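## Task

Move every one of the six parts from the tray into the two totes so that each tote holds a single kind of part, and no part, counting any that began in a tote, is left outside them. A part lying on or hanging over a tote's rim or inner ledge is not inside it. Only parts may go in or on the totes. At the end the grippers must be open and away, and every part must stay in place without the robot supporting it.

## Robot and tools

Robot: two six-joint arms, left_arm (on the robot's own +y side) and right_arm (-y side), each with a parallel two-finger gripper and a wrist camera. Cameras: cam_head_left, cam_head_right, cam_left_wrist, cam_right_wrist, each 896x504; images arrive in that order. Arm names refer to the robot's sides, not image sides.

Frame: the scene frame has its origin on the floor at the centre of the robot's foot, +x forward, +y to the robot's left, +z up. Arm bases: left_arm at (+0.185, +0.264, +1.588), right_arm at (+0.185, -0.264, +1.588). Reported gripper poses (end_effector_position in metres, end_effector_quat_wxyz) use this frame; the position is the point between the finger pads, about 1 cm short of the tips, and may be off, more so when the arm is stretched out. Fingers point along the gripper's +z and close along its y.

Command row (used by execute_actions and move): one flat list of 14 numbers, each in [-1, 1], always covering both arms: left_arm waist, shoulder, elbow, wrist pitch, wrist yaw, wrist roll, gripper opening, then the same seven for right_arm. The six joint numbers are scaled offsets, not angles: 1.0 equals 1.264 rad (waist), 1.32 (shoulder), 1.276 (elbow), 1.83 (wrist pitch), 1.686 (wrist yaw), 2.022 (wrist roll). The opening is absolute: +1 fully open (pads 0.094 m apart), -1 closed.

Joint ranges (rad), per arm: waist -2.880..2.880, shoulder 0.000..3.142, elbow 0.000..3.019, wrist pitch -1.693..1.571, wrist yaw -1.571..1.571, wrist roll -2.094..2.094. Asking a joint to go more than 0.019 rad beyond a limit gets the action rejected for both arms; if the first action of a call fails this, nothing in the call runs. A line 'joint sent to its limit' means a joint was clipped at its true end.

execute_actions(actions): a list of actions; each action is a list of up to 15 rows, one per 1/30 s step, the last row repeating to fill 15 steps (0.5 s). Joint offsets in every row are measured from the angles at that action's start (for the first action, the most recently reported angles), not from the prior row. An empty list just returns the current state and images.

move(target, speed, blocking): target is one 14-number row whose joint offsets are counted from the 'Joint positions' of the latest result that shows them. All joints travel together and finish at the same moment, so the hand follows a curve and does not avoid obstacles or the other arm. speed (rad/s, 0.01 to 2, default 0.5) caps the joint with the largest travel; paths last 0.5 to 10 s. Fast moves hit harder, and aiming beyond a contact presses harder. blocking=false returns after 0.5 s while motion continues; then use wait or stop before any new command. Its result adds a 'move:' line: outcome (done, off_target, moving, held, fault), limits=held or limits=none, and the joint per arm farthest from target.

wait(seconds): 0 to 10; arms keep their last command; returns early if a running move finishes. stop(): brakes a running move; the fingers keep going. zoom_image(camera, region): region [x0, y0, x1, y1] in pixels of that camera's latest image, at most 504x504. read_manual(section): licence texts only. finished_scene(scene): ends the numbered scene irreversibly and reports success; only call it once the parts are settled, grippers open and clear.

Results: grip_measured uses the opening scale; Joint positions and Joint velocities list each arm's joints (rad, rad/s) plus pad gap (m). 'Joint targets' shows what joints are being driven to. 'joint command not followed' means the clearance check altered some steps; HELD marks such steps in step readings. Torques are raw and offset. MOTOR HOT warns at 85 °C; at 100 °C an arm drops (OVER-TEMPERATURE FAULT).

Motion limits: per step, each joint's target stays within a lead of its measured angle (0.264 waist, 0.32 shoulder, 0.276 elbow, 0.33 wrist pitch, 0.186 wrist yaw, 0.522 wrist roll rad), and targets that would carry the hand over 70 mm from where it is get scaled back, so big offsets need several actions. Arms sag under zero offsets; to hold one, command back to the desired angles first, then zeros, correcting shortfalls.

Gripping: to hold a part, command an opening about 0.03 below grip_measured (less for a lighter hold). Readings may be off by around 1 mm. Pad force is about 50 to 62 N; very thin parts get less.

Avoid: dropping or slamming parts, knocking anything out of the work area, arm-to-arm collisions or pressing, leaving parts on tote rims. Parts may be tugged or bumped briefly. The robot keeps its last command while you compose replies.

Each tool is called after ">>>" by a JSON object that holds its "api" and its "payload", one argument or row to a line.

## Session

I'll start by checking the robot's state and the camera views.

>>> {"api": "execute_actions", "payload": {
  "actions": []
}}

Scene clock: 0.00 s.
left_arm: end_effector_position=(+0.9478, +0.2000, +1.2073) grip_measured=+1.000 end_effector_quat_wxyz=(-0.012, +0.268, -0.963, -0.013) | right_arm: end_effector_position=(+0.9240, -0.7724, +1.2600) grip_measured=+0.239 end_effector_quat_wxyz=(-0.561, +0.318, -0.645, +0.411)
Joint positions: left_arm=[ 0.883  1.99   2.01  -0.708 -0.586 -0.448  0.094] | right_arm=[-1.777  2.097  1.947  1.169 -0.448 -0.917  0.058]
Joint velocities: left_arm=[-0.005 -0.015 -0.007 -0.022  0.022 -0.022  0.   ] | right_arm=[ 0.005  0.005 -0.002 -0.027 -0.022  0.007  0.001]
Joint torques (N m, as the arm reports them, + toward a larger angle): no reading
Joint targets: left_arm=[0.876 1.976 2.027 -0.707 -0.586 -0.448] | right_arm=[-1.779 2.084 1.965 1.176 -0.447 -0.916]

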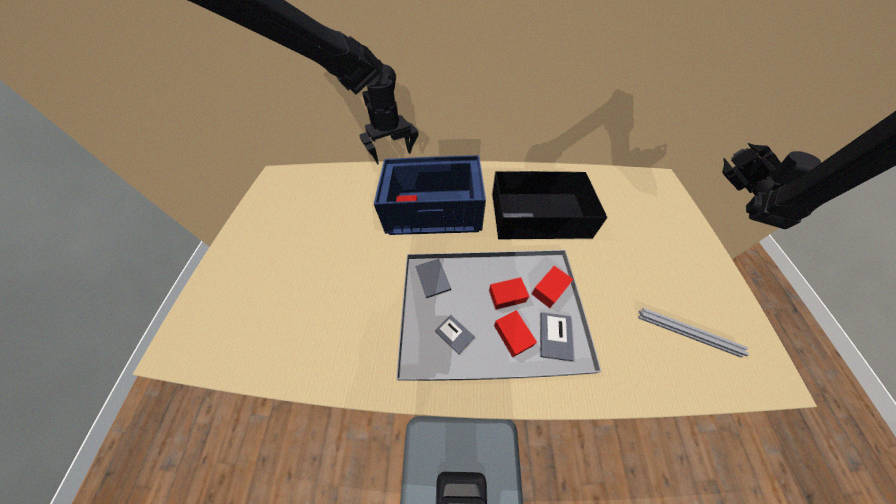

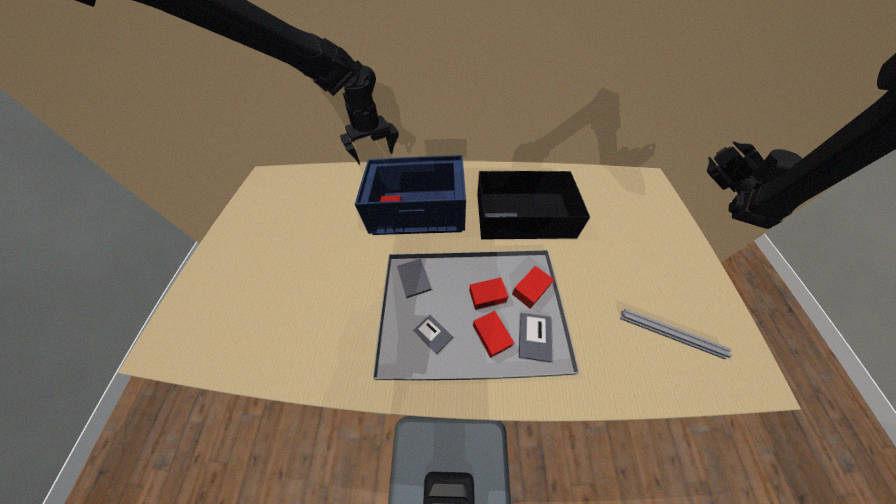

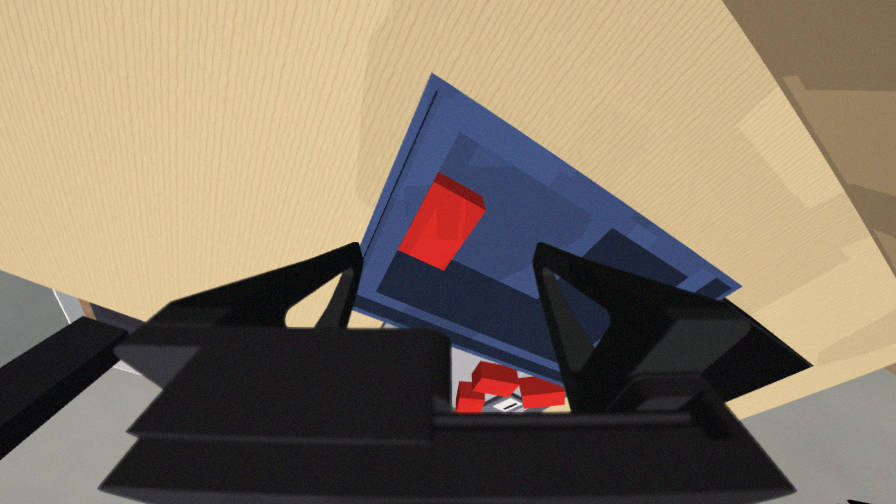

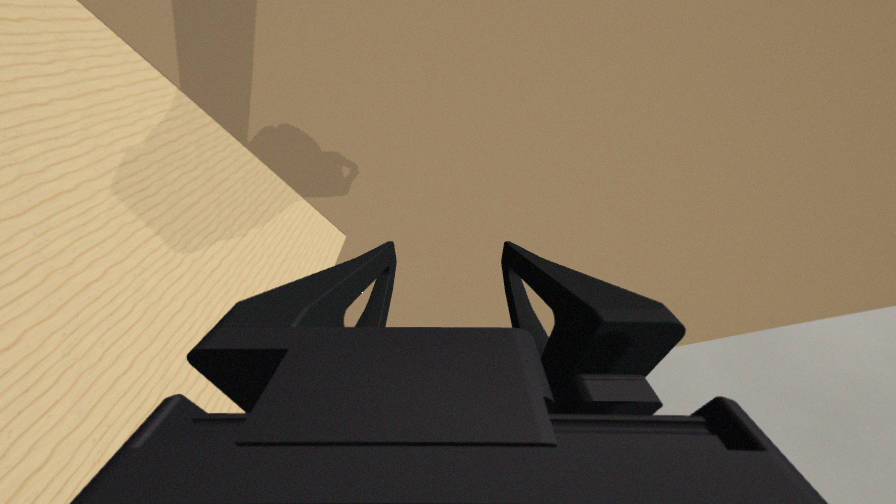

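>>> {"api": "zoom_image", "payload": {
  "camera": "cam_head_left",
  "region": [340, 100, 640, 400]
}}

>>> {"api": "zoom_image", "payload": {
  "camera": "cam_head_right",
  "region": [320, 100, 620, 400]
}}

Region (340, 100, 640, 400) of cam_head_left's 896x504 image, scaled by 1.680, with more detail than that image has.

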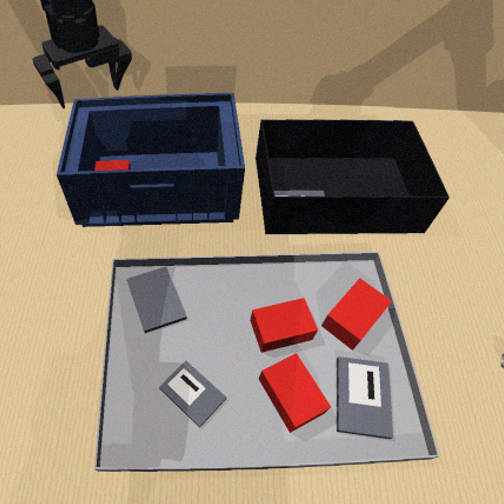

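Region (320, 100, 620, 400) of cam_head_right's 896x504 image, scaled by 1.680, with more detail than that image has.

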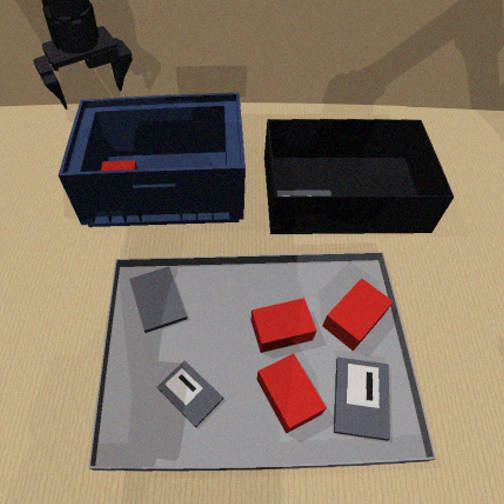

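>>> {"api": "move", "payload": {
  "target": [-0.2872, -0.1161, -0.5742, 0.2011, -0.1317, 0.0920, 1, 0.7033, -0.357, -0.2686, -0.9984, 0.5937, 0.4120, 1],
  "speed": 1.0
}}

Scene clock: 15.63 s.
left_arm: end_effector_position=(+0.7024, +0.0071, +1.2916) grip_measured=+1.000 end_effector_quat_wxyz=(-0.006, -0.009, +1.000, +0.006) | right_arm: end_effector_position=(+0.8912, -0.2493, +1.3022) grip_measured=+1.000 end_effector_quat_wxyz=(+0.011, -0.002, +1.000, +0.002)
Joint positions: left_arm=[ 0.539  1.859  1.275 -0.35  -0.804 -0.273  0.094] | right_arm=[-0.883  1.647  1.611 -0.649  0.551 -0.099  0.094]
Joint velocities: left_arm=[-0.005 -0.005 -0.002  0.002 -0.051  0.022  0.   ] | right_arm=[-0.005  0.005 -0.002 -0.007  0.022  0.066  0.   ]
Joint torques (N m, as the arm reports them, + toward a larger angle): left_arm=[-14.93 -15.77   2.34   0.79  -0.19   0.12] | right_arm=[  8.9  -19.59   4.46  -0.55   0.09   0.07]
Joint targets: left_arm=[0.520 1.836 1.277 -0.340 -0.808 -0.262] | right_arm=[-0.888 1.625 1.605 -0.658 0.553 -0.083]
move: off_target (left_arm, right_arm); limits=none; left_arm: farthest joint: the shoulder, 0.022 radians from its target (0.153 radians at the start); right_arm: farthest joint: the shoulder, 0.021 radians from its target (0.471 radians at the start)

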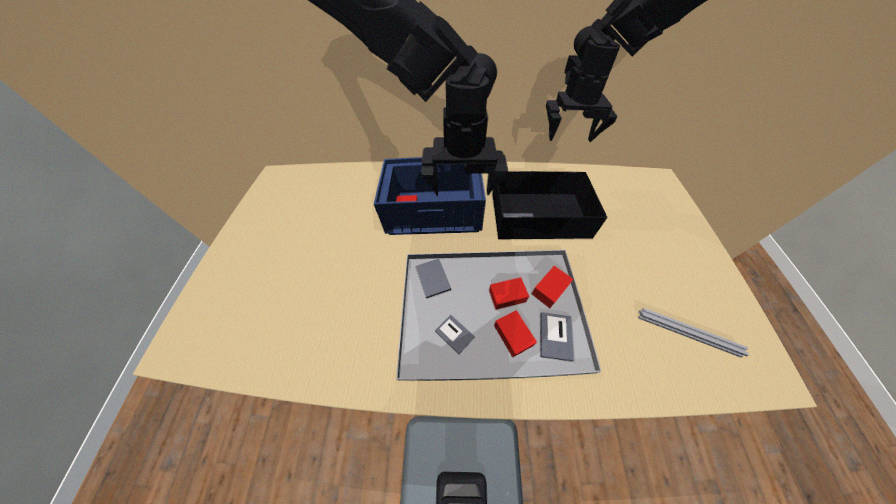

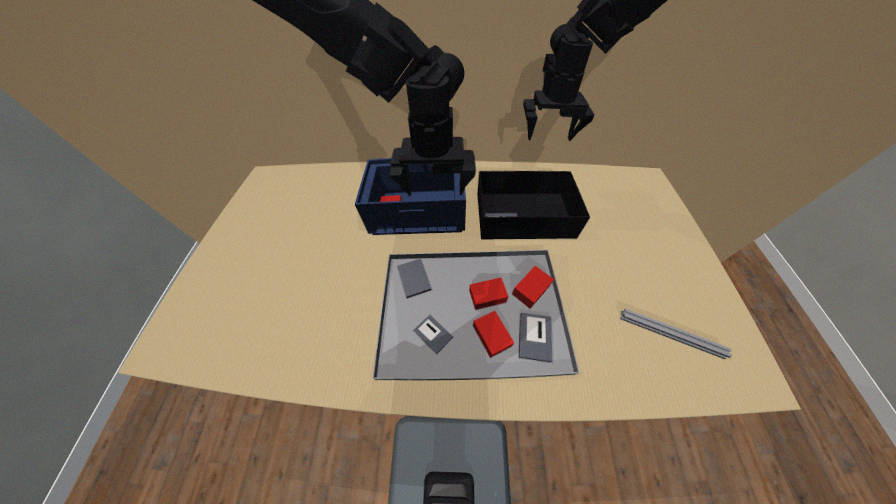

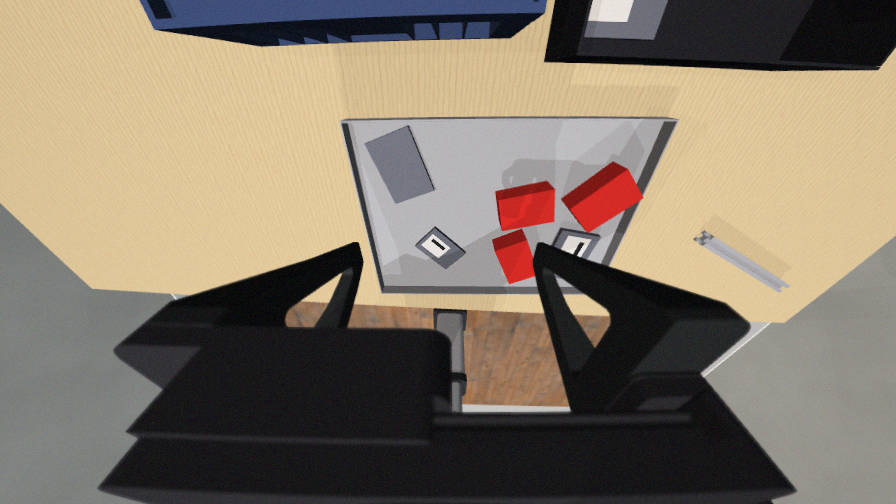

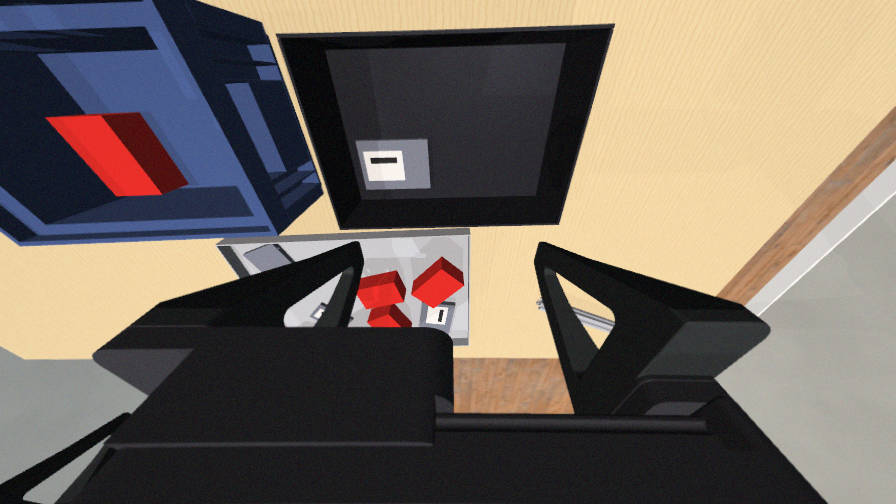

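>>> {"api": "zoom_image", "payload": {
  "camera": "cam_left_wrist",
  "region": [330, 100, 690, 310]
}}

Region (330, 100, 690, 310) of cam_left_wrist's 896x504 image, scaled by 1.400, with more detail than that image has; it fills the top 294 rows of this view, and the rest is white.

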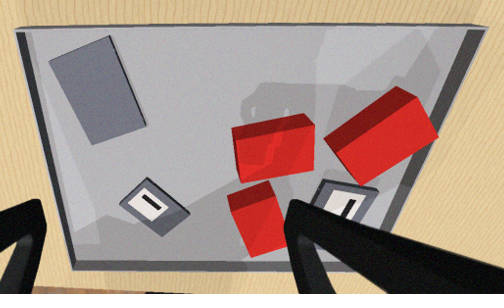

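>>> {"api": "move", "payload": {
  "target": [-0.0245, 0.3947, -0.0274, 0.3197, -0.0006, -0.1815, 1, -0.004, -0.0167, -0.0047, -0.0049, 0.0012, 0.0079, 1],
  "speed": 0.8
}}

Scene clock: 26.40 s.
left_arm: end_effector_position=(+0.4919, -0.0964, +1.1450) grip_measured=+1.000 end_effector_quat_wxyz=(-0.005, -0.186, +0.983, +0.006) | right_arm: end_effector_position=(+0.8912, -0.2493, +1.3022) grip_measured=+1.000 end_effector_quat_wxyz=(+0.011, -0.002, +1.000, +0.002)
Joint positions: left_arm=[ 0.538  2.396  1.237  0.224 -0.804 -0.629  0.094] | right_arm=[-0.883  1.647  1.611 -0.649  0.551 -0.098  0.094]
Joint velocities: left_arm=[-0.015  0.005 -0.007 -0.017 -0.022  0.051  0.   ] | right_arm=[-0.005 -0.015  0.002 -0.007 -0.007  0.037  0.   ]
Joint torques (N m, as the arm reports them, + toward a larger angle): left_arm=[-17.25 -11.37  -1.31   0.8   -0.12  -0.1 ] | right_arm=[  8.93 -19.47   4.51  -0.53   0.08   0.06]
Joint targets: left_arm=[0.508 2.380 1.240 0.235 -0.805 -0.640] | right_arm=[-0.888 1.625 1.605 -0.658 0.553 -0.083]
move: off_target (left_arm, right_arm); limits=none; left_arm: farthest joint: the waist, 0.030 radians from its target (0.031 radians at the start); right_arm: farthest joint: the shoulder, 0.022 radians from its target (0.022 radians at the start)

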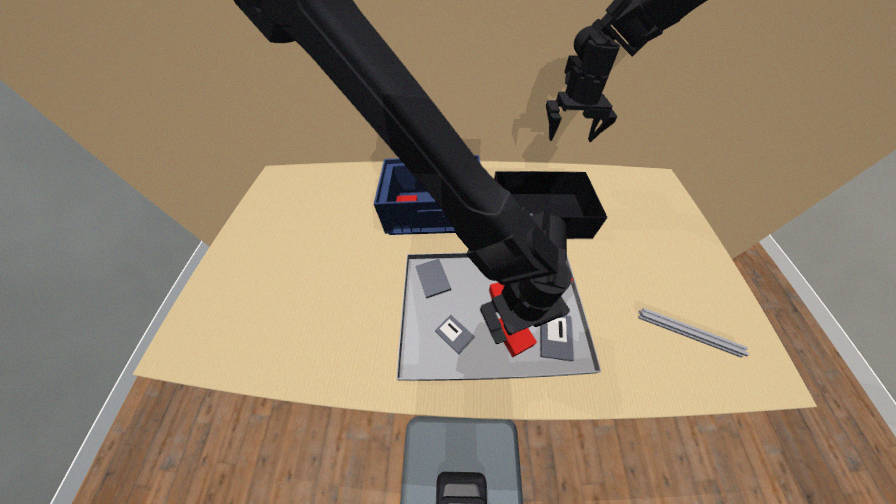

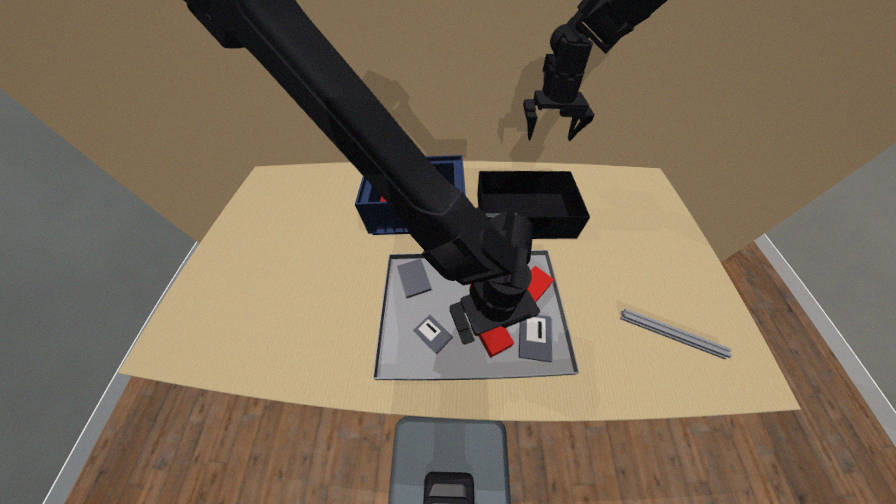

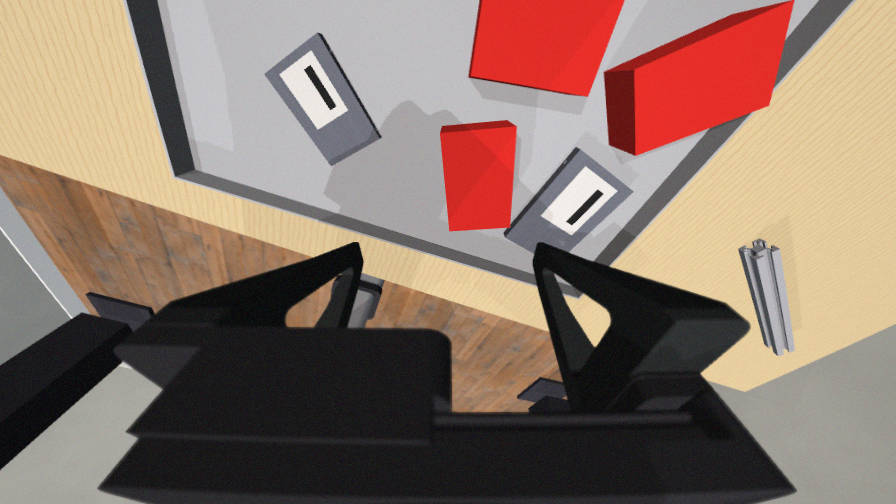

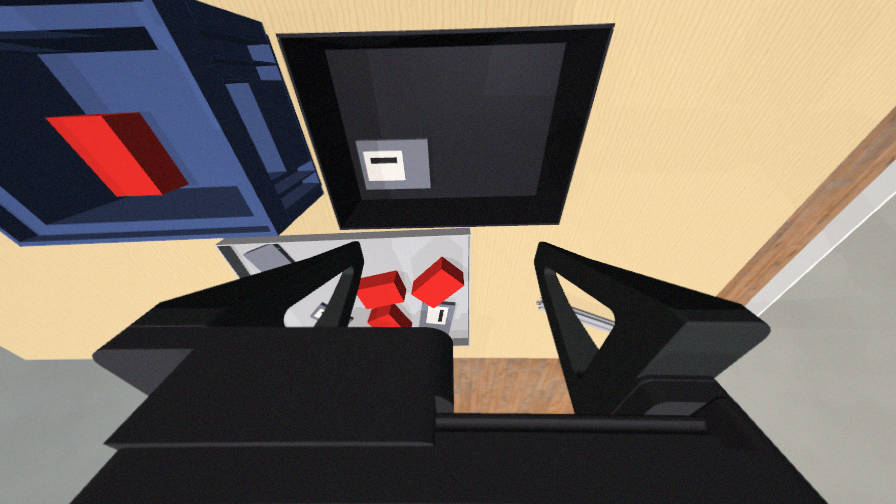

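>>> {"api": "move", "payload": {
  "target": [0.0475, 0.1424, 0.1928, 0.0273, 0.0326, 0.0124, 0.7, -0.004, -0.0167, -0.0047, -0.0049, 0.0012, 0.0074, 1],
  "speed": 0.4
}}

Scene clock: 30.17 s.
left_arm: end_effector_position=(+0.5005, -0.1337, +1.0686) grip_measured=+0.702 end_effector_quat_wxyz=(-0.007, +0.225, -0.974, +0.008) | right_arm: end_effector_position=(+0.8912, -0.2493, +1.3022) grip_measured=+1.000 end_effector_quat_wxyz=(+0.011, -0.002, +1.000, +0.002)
Joint positions: left_arm=[ 0.593  2.588  1.48   0.263 -0.753 -0.614  0.08 ] | right_arm=[-0.883  1.647  1.611 -0.649  0.551 -0.098  0.094]
Joint velocities: left_arm=[ 0.005  0.005  0.012 -0.017  0.007 -0.007  0.   ] | right_arm=[ 0.005 -0.015 -0.027 -0.007 -0.037  0.007  0.   ]
Joint torques (N m, as the arm reports them, + toward a larger angle): left_arm=[-14.97 -11.04  -1.43   1.     0.06   0.1 ] | right_arm=[  8.77 -19.57   4.49  -0.52   0.08   0.06]
Joint targets: left_arm=[0.598 2.584 1.483 0.274 -0.750 -0.603] | right_arm=[-0.888 1.625 1.605 -0.658 0.553 -0.083]
move: off_target (right_arm); limits=none; left_arm: farthest joint: the wrist pitch, 0.011 radians from its target (0.050 radians at the start); right_arm: farthest joint: the shoulder, 0.022 radians from its target (0.022 radians at the start)

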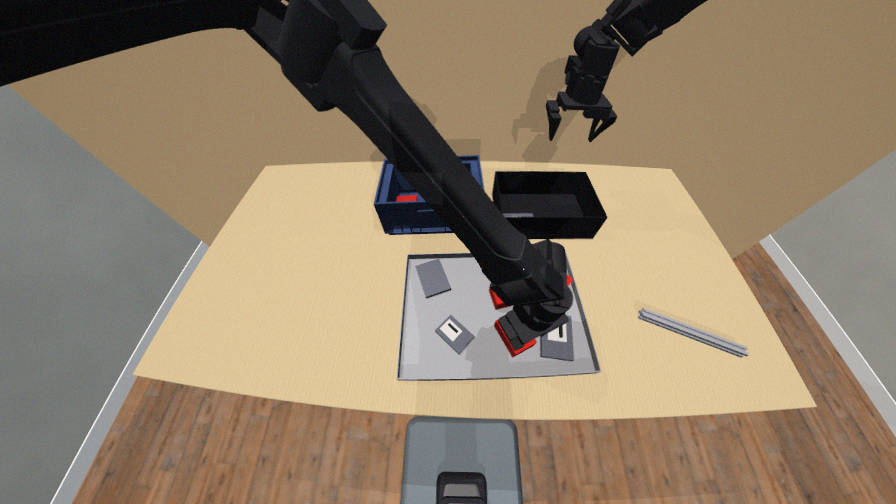

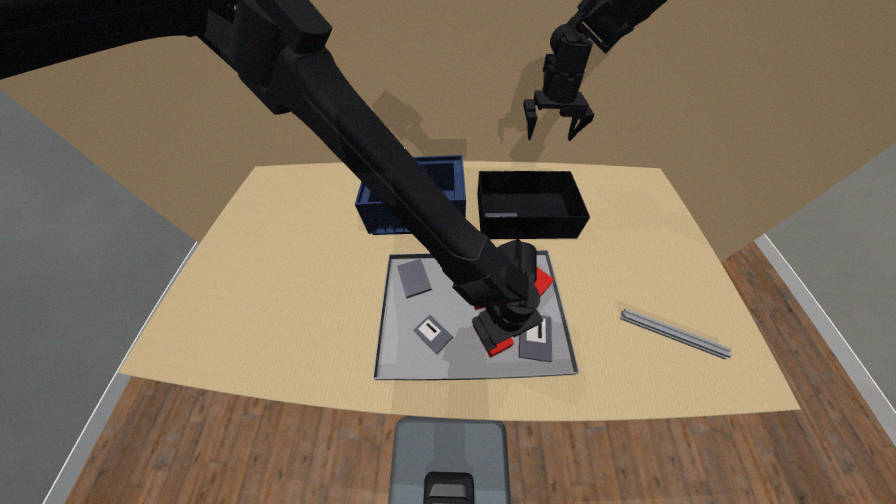

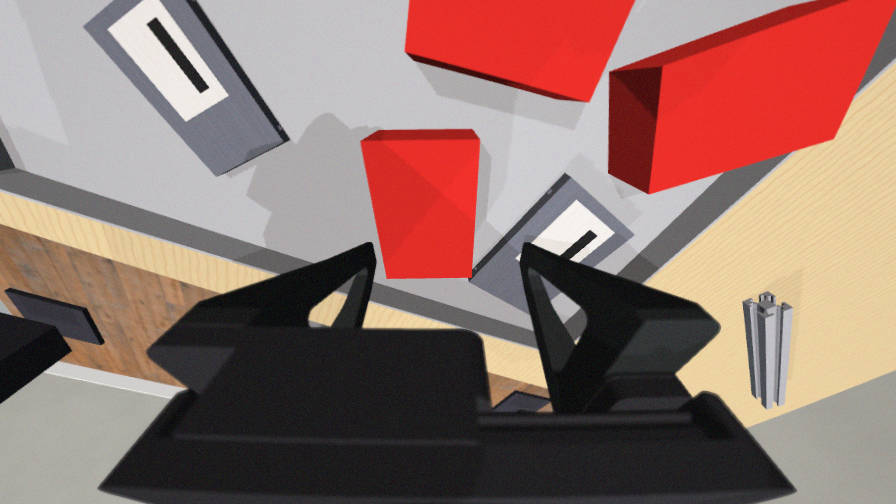

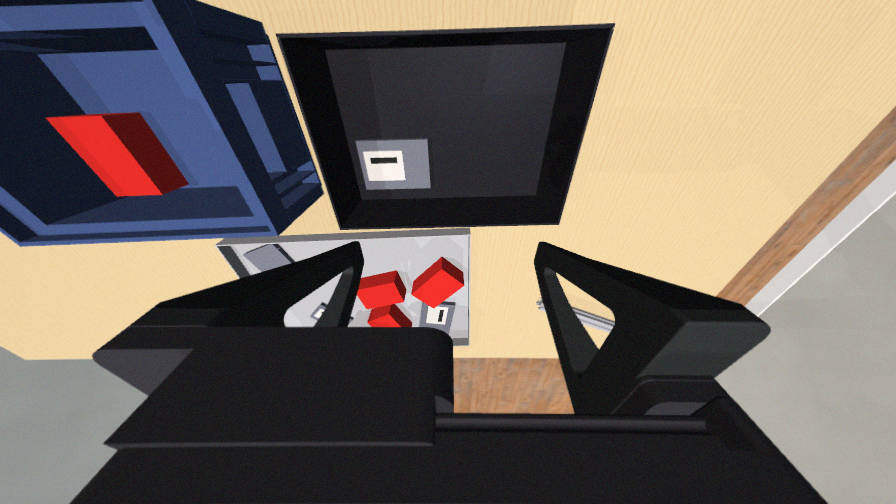

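>>> {"api": "move", "payload": {
  "target": [0.0498, 0.0424, 0.0643, -0.0087, 0.019, 0.0242, 0.6, -0.004, -0.0167, -0.0047, -0.0049, 0.0012, 0.0074, 1],
  "speed": 0.15
}}

Scene clock: 36.70 s.
left_arm: end_effector_position=(+0.5089, -0.1348, +1.0501) grip_measured=+0.602 end_effector_quat_wxyz=(-0.006, +0.219, -0.976, +0.010) | right_arm: end_effector_position=(+0.8912, -0.2493, +1.3022) grip_measured=+1.000 end_effector_quat_wxyz=(+0.011, -0.002, +1.000, +0.002)
Joint positions: left_arm=[ 0.615  2.616  1.538  0.247 -0.734 -0.581  0.075] | right_arm=[-0.883  1.647  1.611 -0.649  0.551 -0.098  0.094]
Joint velocities: left_arm=[ 0.005 -0.015 -0.002  0.002 -0.022 -0.051  0.001] | right_arm=[-0.015  0.005  0.007 -0.002  0.037  0.007  0.   ]
Joint torques (N m, as the arm reports them, + toward a larger angle): left_arm=[-11.97  -8.17   0.89   0.46   0.39   0.16] | right_arm=[  8.81 -19.49   4.54  -0.5    0.08   0.06]
Joint targets: left_arm=[0.655 2.644 1.562 0.247 -0.721 -0.566] | right_arm=[-0.888 1.625 1.605 -0.658 0.553 -0.083]
move: off_target (left_arm, right_arm); limits=none; left_arm: farthest joint: the waist, 0.041 radians from its target (0.063 radians at the start); right_arm: farthest joint: the shoulder, 0.022 radians from its target (0.022 radians at the start)

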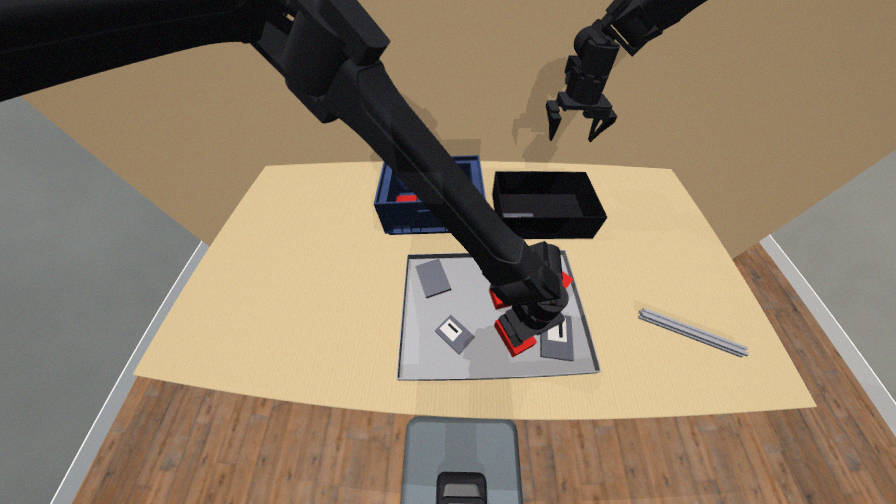

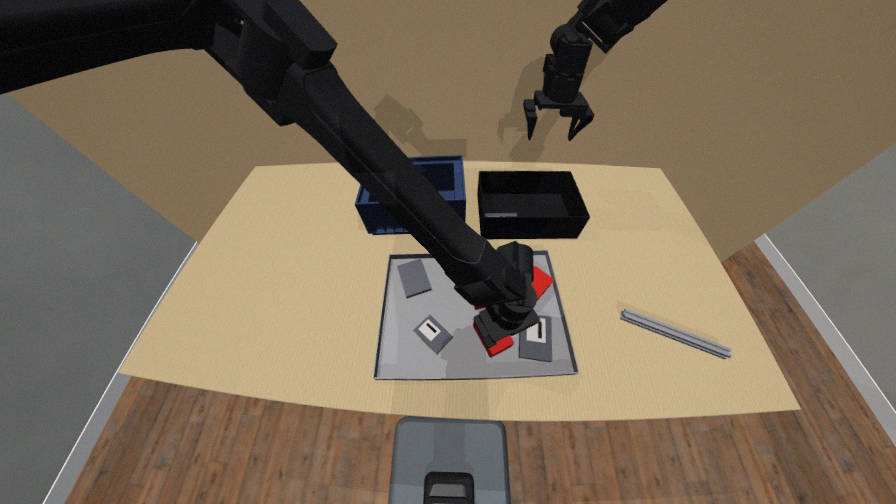

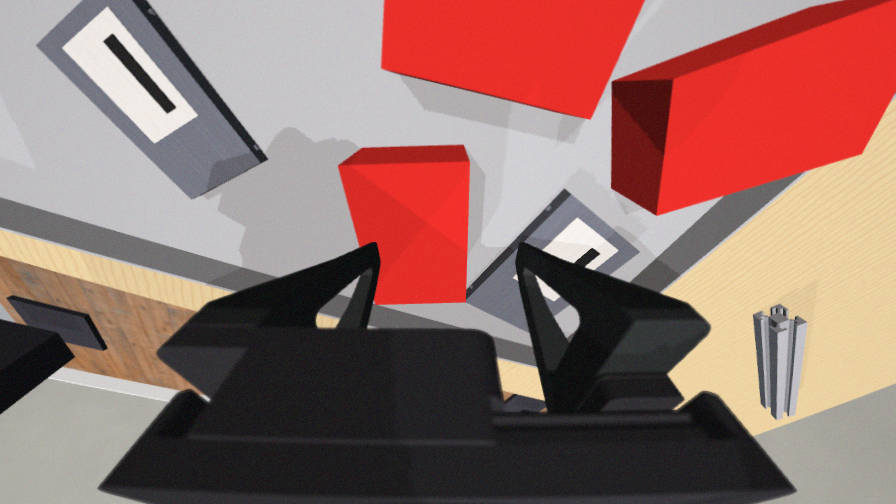

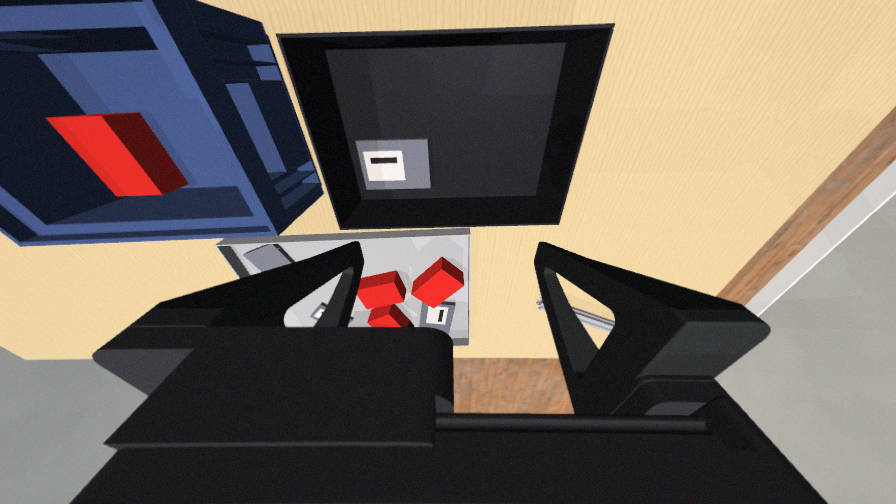

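>>> {"api": "move", "payload": {
  "target": [-0.004, -0.0462, -0.058, 0.0027, -0.0136, -0.0242, 0.75, -0.004, -0.0167, -0.0047, -0.0049, 0.0012, 0.0074, 1],
  "speed": 0.15
}}

Scene clock: 38.83 s.
left_arm: end_effector_position=(+0.5073, -0.1201, +1.0650) grip_measured=+0.748 end_effector_quat_wxyz=(-0.004, +0.231, -0.973, +0.000) | right_arm: end_effector_position=(+0.8912, -0.2493, +1.3022) grip_measured=+1.000 end_effector_quat_wxyz=(+0.011, -0.002, +1.000, +0.002)
Joint positions: left_arm=[ 0.612  2.568  1.472  0.247 -0.753 -0.619  0.082] | right_arm=[-0.883  1.647  1.611 -0.649  0.551 -0.098  0.094]
Joint velocities: left_arm=[-0.015 -0.005 -0.002 -0.007  0.007 -0.022  0.001] | right_arm=[-0.005 -0.005  0.012  0.002 -0.007 -0.007  0.   ]
Joint torques (N m, as the arm reports them, + toward a larger angle): left_arm=[-15.69 -11.69  -2.52   0.6   -0.23  -0.08] | right_arm=[  8.84 -19.49   4.49  -0.54   0.08   0.06]
Joint targets: left_arm=[0.610 2.554 1.464 0.252 -0.757 -0.630] | right_arm=[-0.888 1.625 1.605 -0.658 0.553 -0.083]
move: off_target (right_arm); limits=none; left_arm: farthest joint: the shoulder, 0.013 radians from its target (0.061 radians at the start); right_arm: farthest joint: the shoulder, 0.022 radians from its target (0.022 radians at the start)

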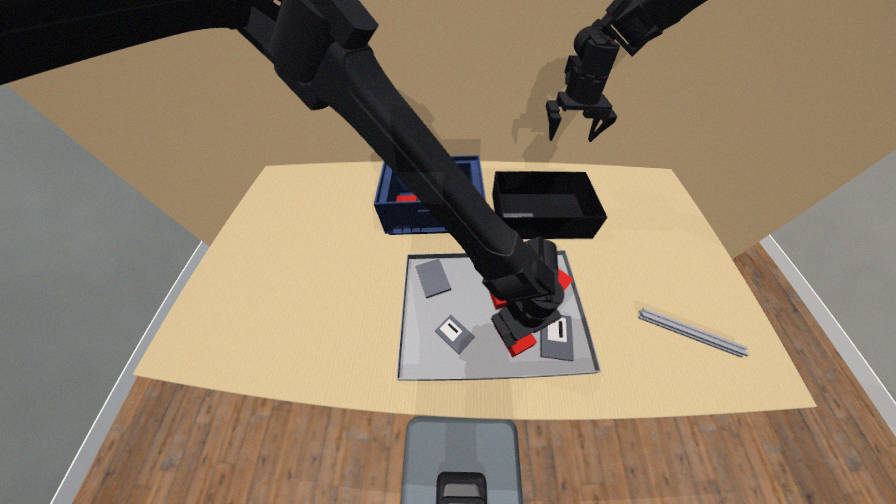

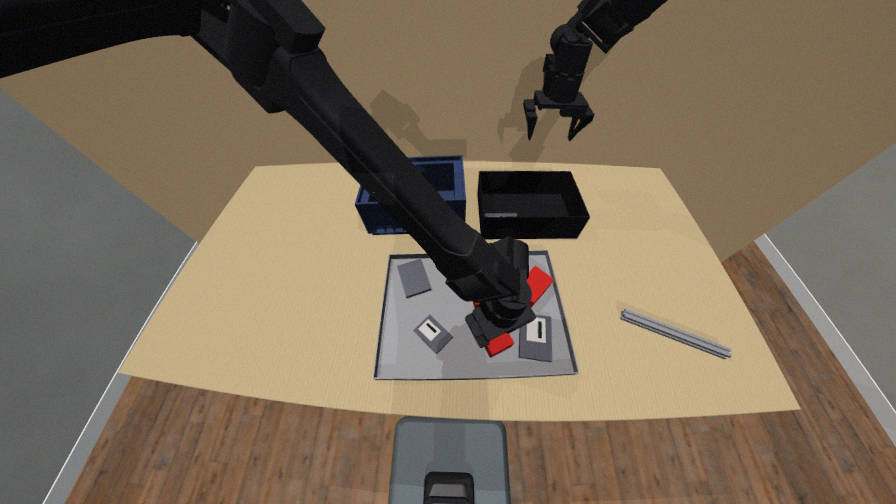

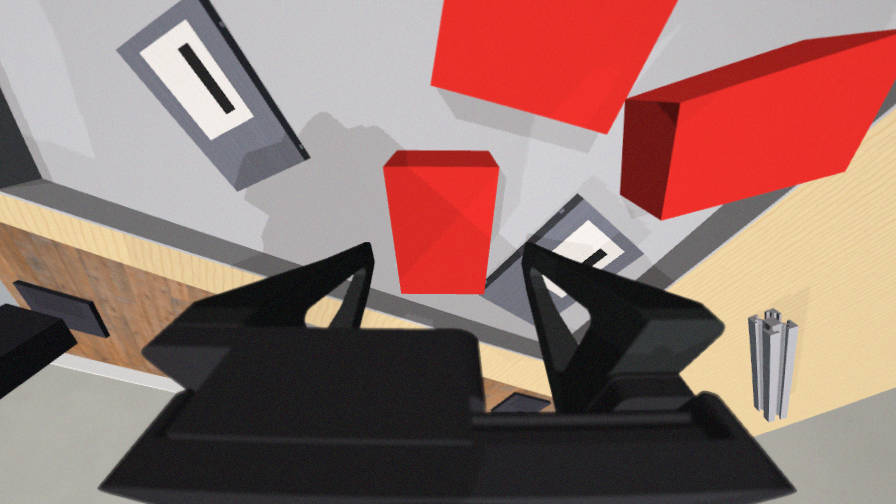

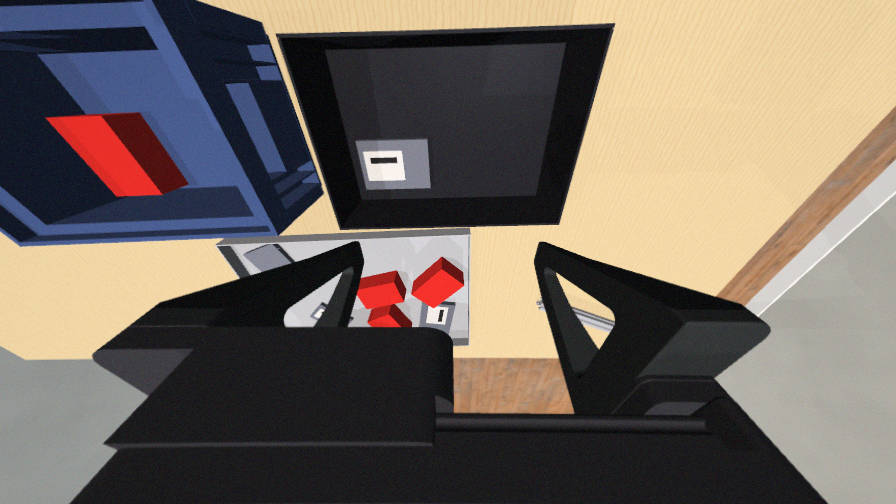

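>>> {"api": "move", "payload": {
  "target": [0.0365, 0.0576, 0.0705, 0.0115, 0.019, 0.0208, 0.85, -0.004, -0.0167, -0.0047, -0.0049, 0.0012, 0.0074, 1],
  "speed": 0.1
}}

Scene clock: 41.00 s.
left_arm: end_effector_position=(+0.5045, -0.1223, +1.0301) grip_measured=+0.848 end_effector_quat_wxyz=(-0.003, +0.233, -0.972, +0.002) | right_arm: end_effector_position=(+0.8912, -0.2493, +1.3022) grip_measured=+1.000 end_effector_quat_wxyz=(+0.011, -0.002, +1.000, +0.002)
Joint positions: left_arm=[ 0.648  2.64   1.559  0.257 -0.725 -0.588  0.087] | right_arm=[-0.883  1.647  1.611 -0.649  0.551 -0.098  0.094]
Joint velocities: left_arm=[-0.015 -0.024  0.007  0.012 -0.081 -0.007 -0.   ] | right_arm=[ 0.005 -0.005 -0.017 -0.032 -0.007 -0.037  0.   ]
Joint torques (N m, as the arm reports them, + toward a larger angle): left_arm=[-14.58  -9.9   -1.43   0.86   0.06   0.17] | right_arm=[  8.84 -19.51   4.52  -0.54   0.08   0.06]
Joint targets: left_arm=[0.658 2.644 1.562 0.269 -0.721 -0.577] | right_arm=[-0.888 1.625 1.605 -0.658 0.553 -0.083]
move: off_target (right_arm); limits=none; left_arm: farthest joint: the wrist pitch, 0.011 radians from its target (0.021 radians at the start); right_arm: farthest joint: the shoulder, 0.022 radians from its target (0.022 radians at the start)

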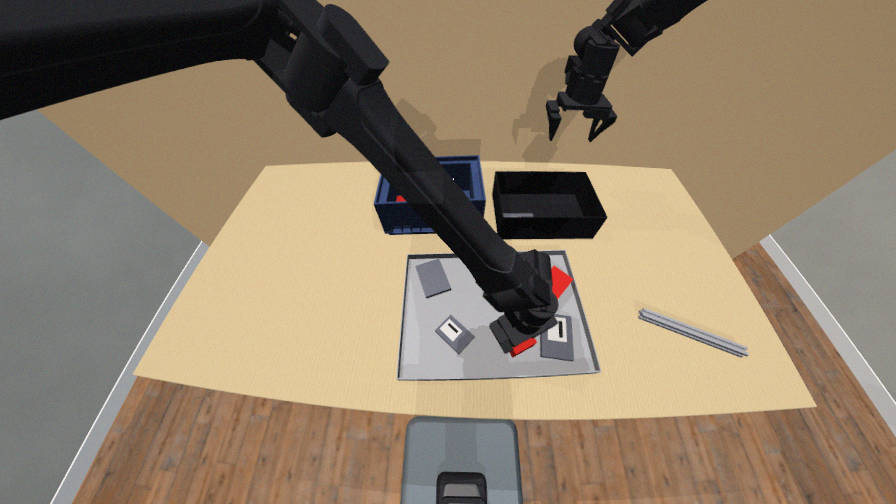

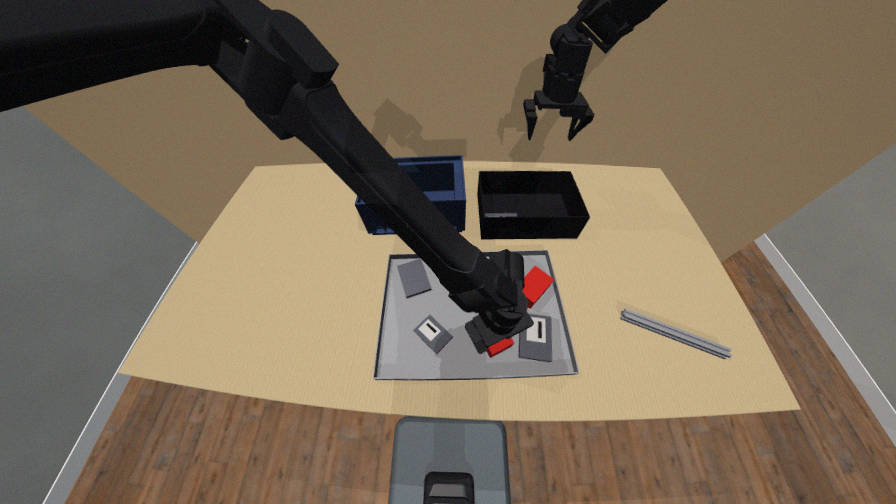

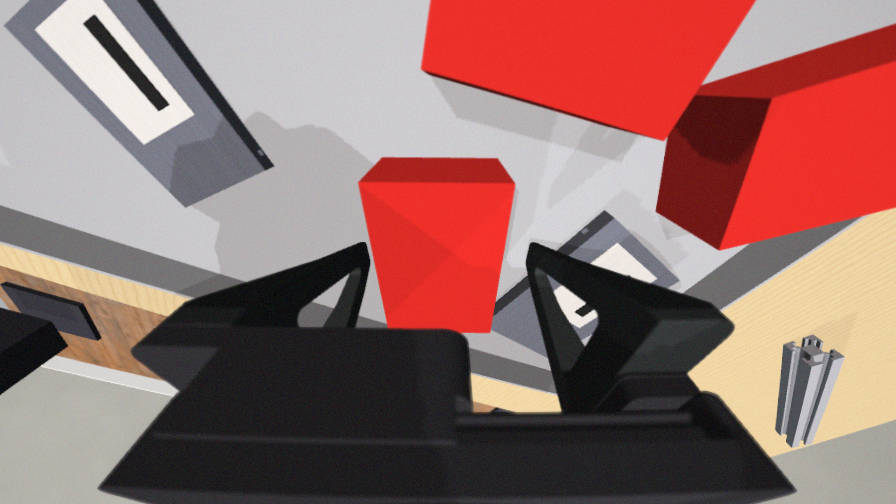

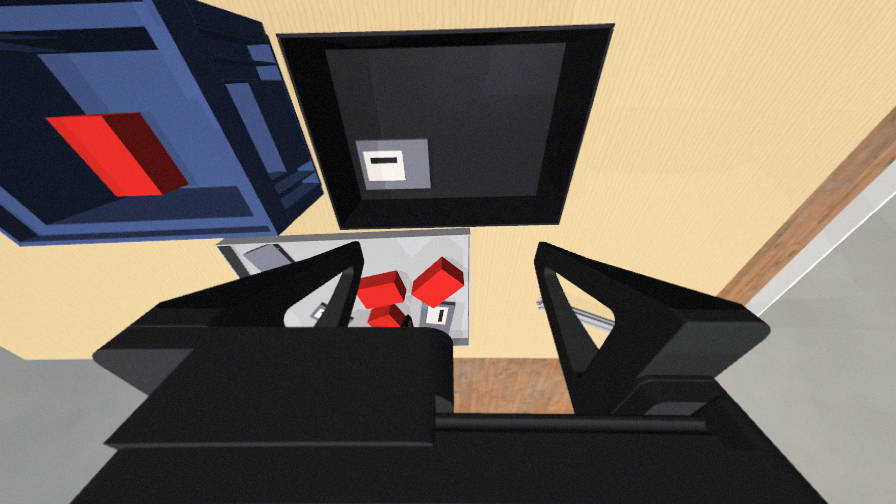

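>>> {"api": "execute_actions", "payload": {
  "actions": [
    [[0.008, 0.003, 0.0024, 0.0066, 0.0024, 0.0054, 0.15, -0.004, -0.0167, -0.0047, -0.0049, 0.0012, 0.0074, 1]]
  ]
}}

Scene clock: 41.87 s.
left_arm: end_effector_position=(+0.5045, -0.1226, +1.0300) grip_measured=+0.210 end_effector_quat_wxyz=(-0.003, +0.233, -0.973, +0.002) | right_arm: end_effector_position=(+0.8912, -0.2493, +1.3022) grip_measured=+1.000 end_effector_quat_wxyz=(+0.011, -0.002, +1.000, +0.002)
Joint positions: left_arm=[ 0.648  2.641  1.559  0.258 -0.724 -0.586  0.057] | right_arm=[-0.883  1.647  1.611 -0.649  0.551 -0.098  0.094]
Joint velocities: left_arm=[-0.015 -0.005 -0.002 -0.022 -0.022 -0.051 -0.001] | right_arm=[-0.005 -0.015 -0.007 -0.007 -0.007  0.007  0.   ]
Joint torques (N m, as the arm reports them, + toward a larger angle): left_arm=[-14.43 -10.15  -1.43   0.91   0.04   0.12] | right_arm=[  8.84 -19.52   4.51  -0.54   0.08   0.06]
Joint targets: left_arm=[0.658 2.644 1.562 0.269 -0.721 -0.576] | right_arm=[-0.888 1.625 1.605 -0.658 0.553 -0.083]
Step readings (joint positions):
0: left_arm=[0.648 2.640 1.559 0.257 -0.725 -0.587] | right_arm=[-0.883 1.647 1.611 -0.649 0.551 -0.098]
1: left_arm=[0.648 2.640 1.559 0.257 -0.725 -0.587] | right_arm=[-0.883 1.647 1.611 -0.649 0.551 -0.098]
2: left_arm=[0.648 2.640 1.559 0.257 -0.726 -0.587] | right_arm=[-0.883 1.647 1.611 -0.649 0.551 -0.098]
4: left_arm=[0.648 2.641 1.559 0.258 -0.724 -0.587] | right_arm=[-0.883 1.647 1.611 -0.649 0.551 -0.098]
8: left_arm=[0.648 2.641 1.559 0.258 -0.724 -0.586] | right_arm=[-0.883 1.647 1.611 -0.649 0.551 -0.098]
15: Joint positions above

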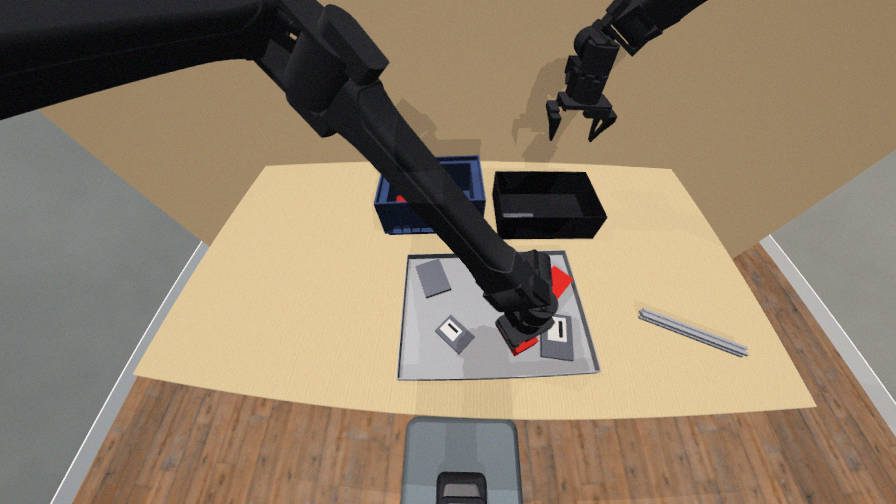

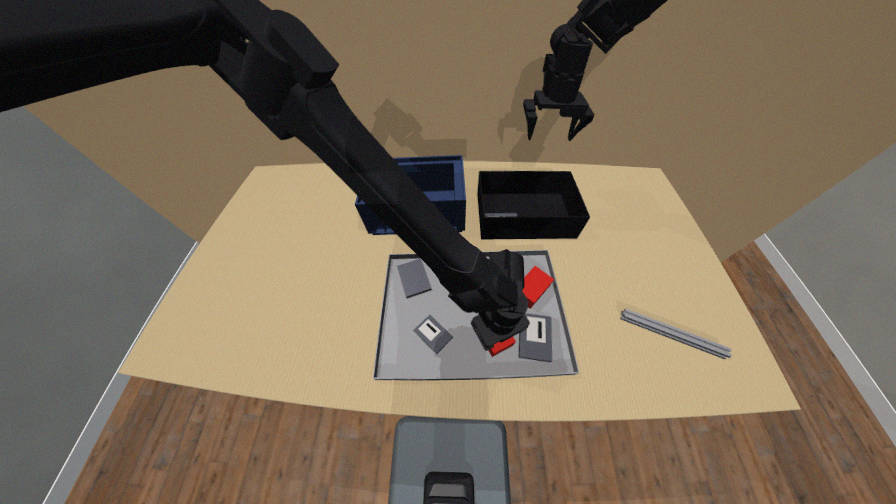

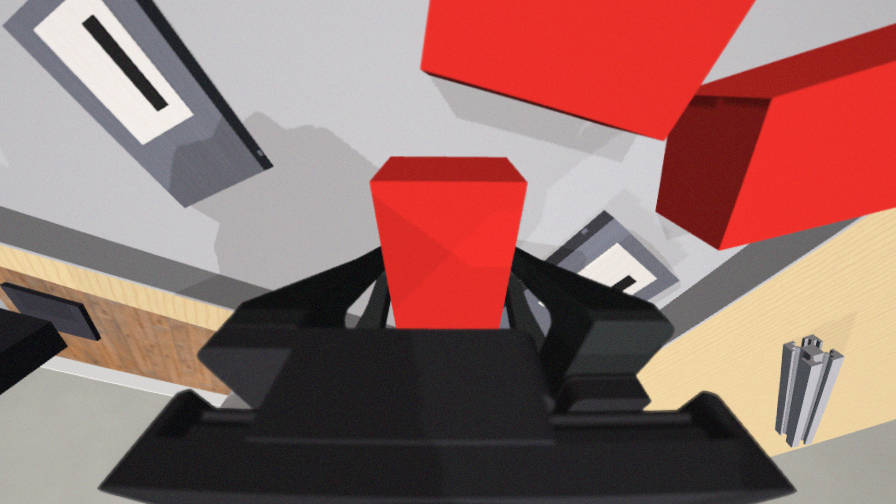

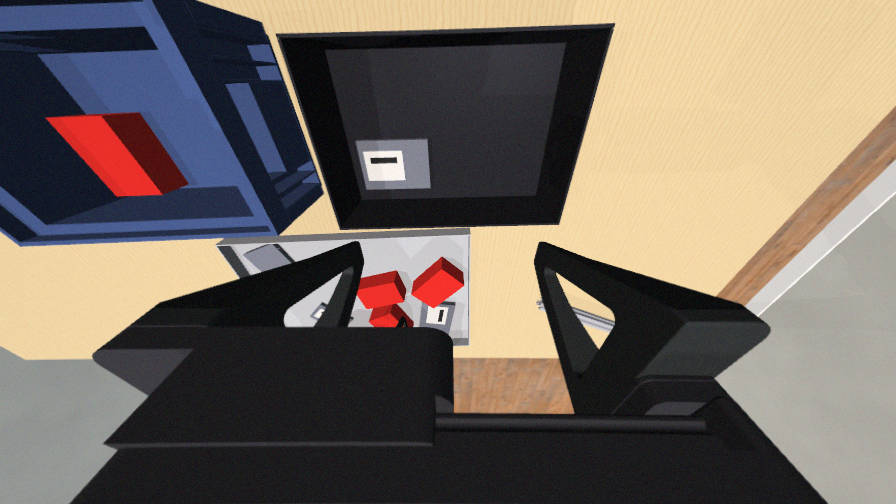

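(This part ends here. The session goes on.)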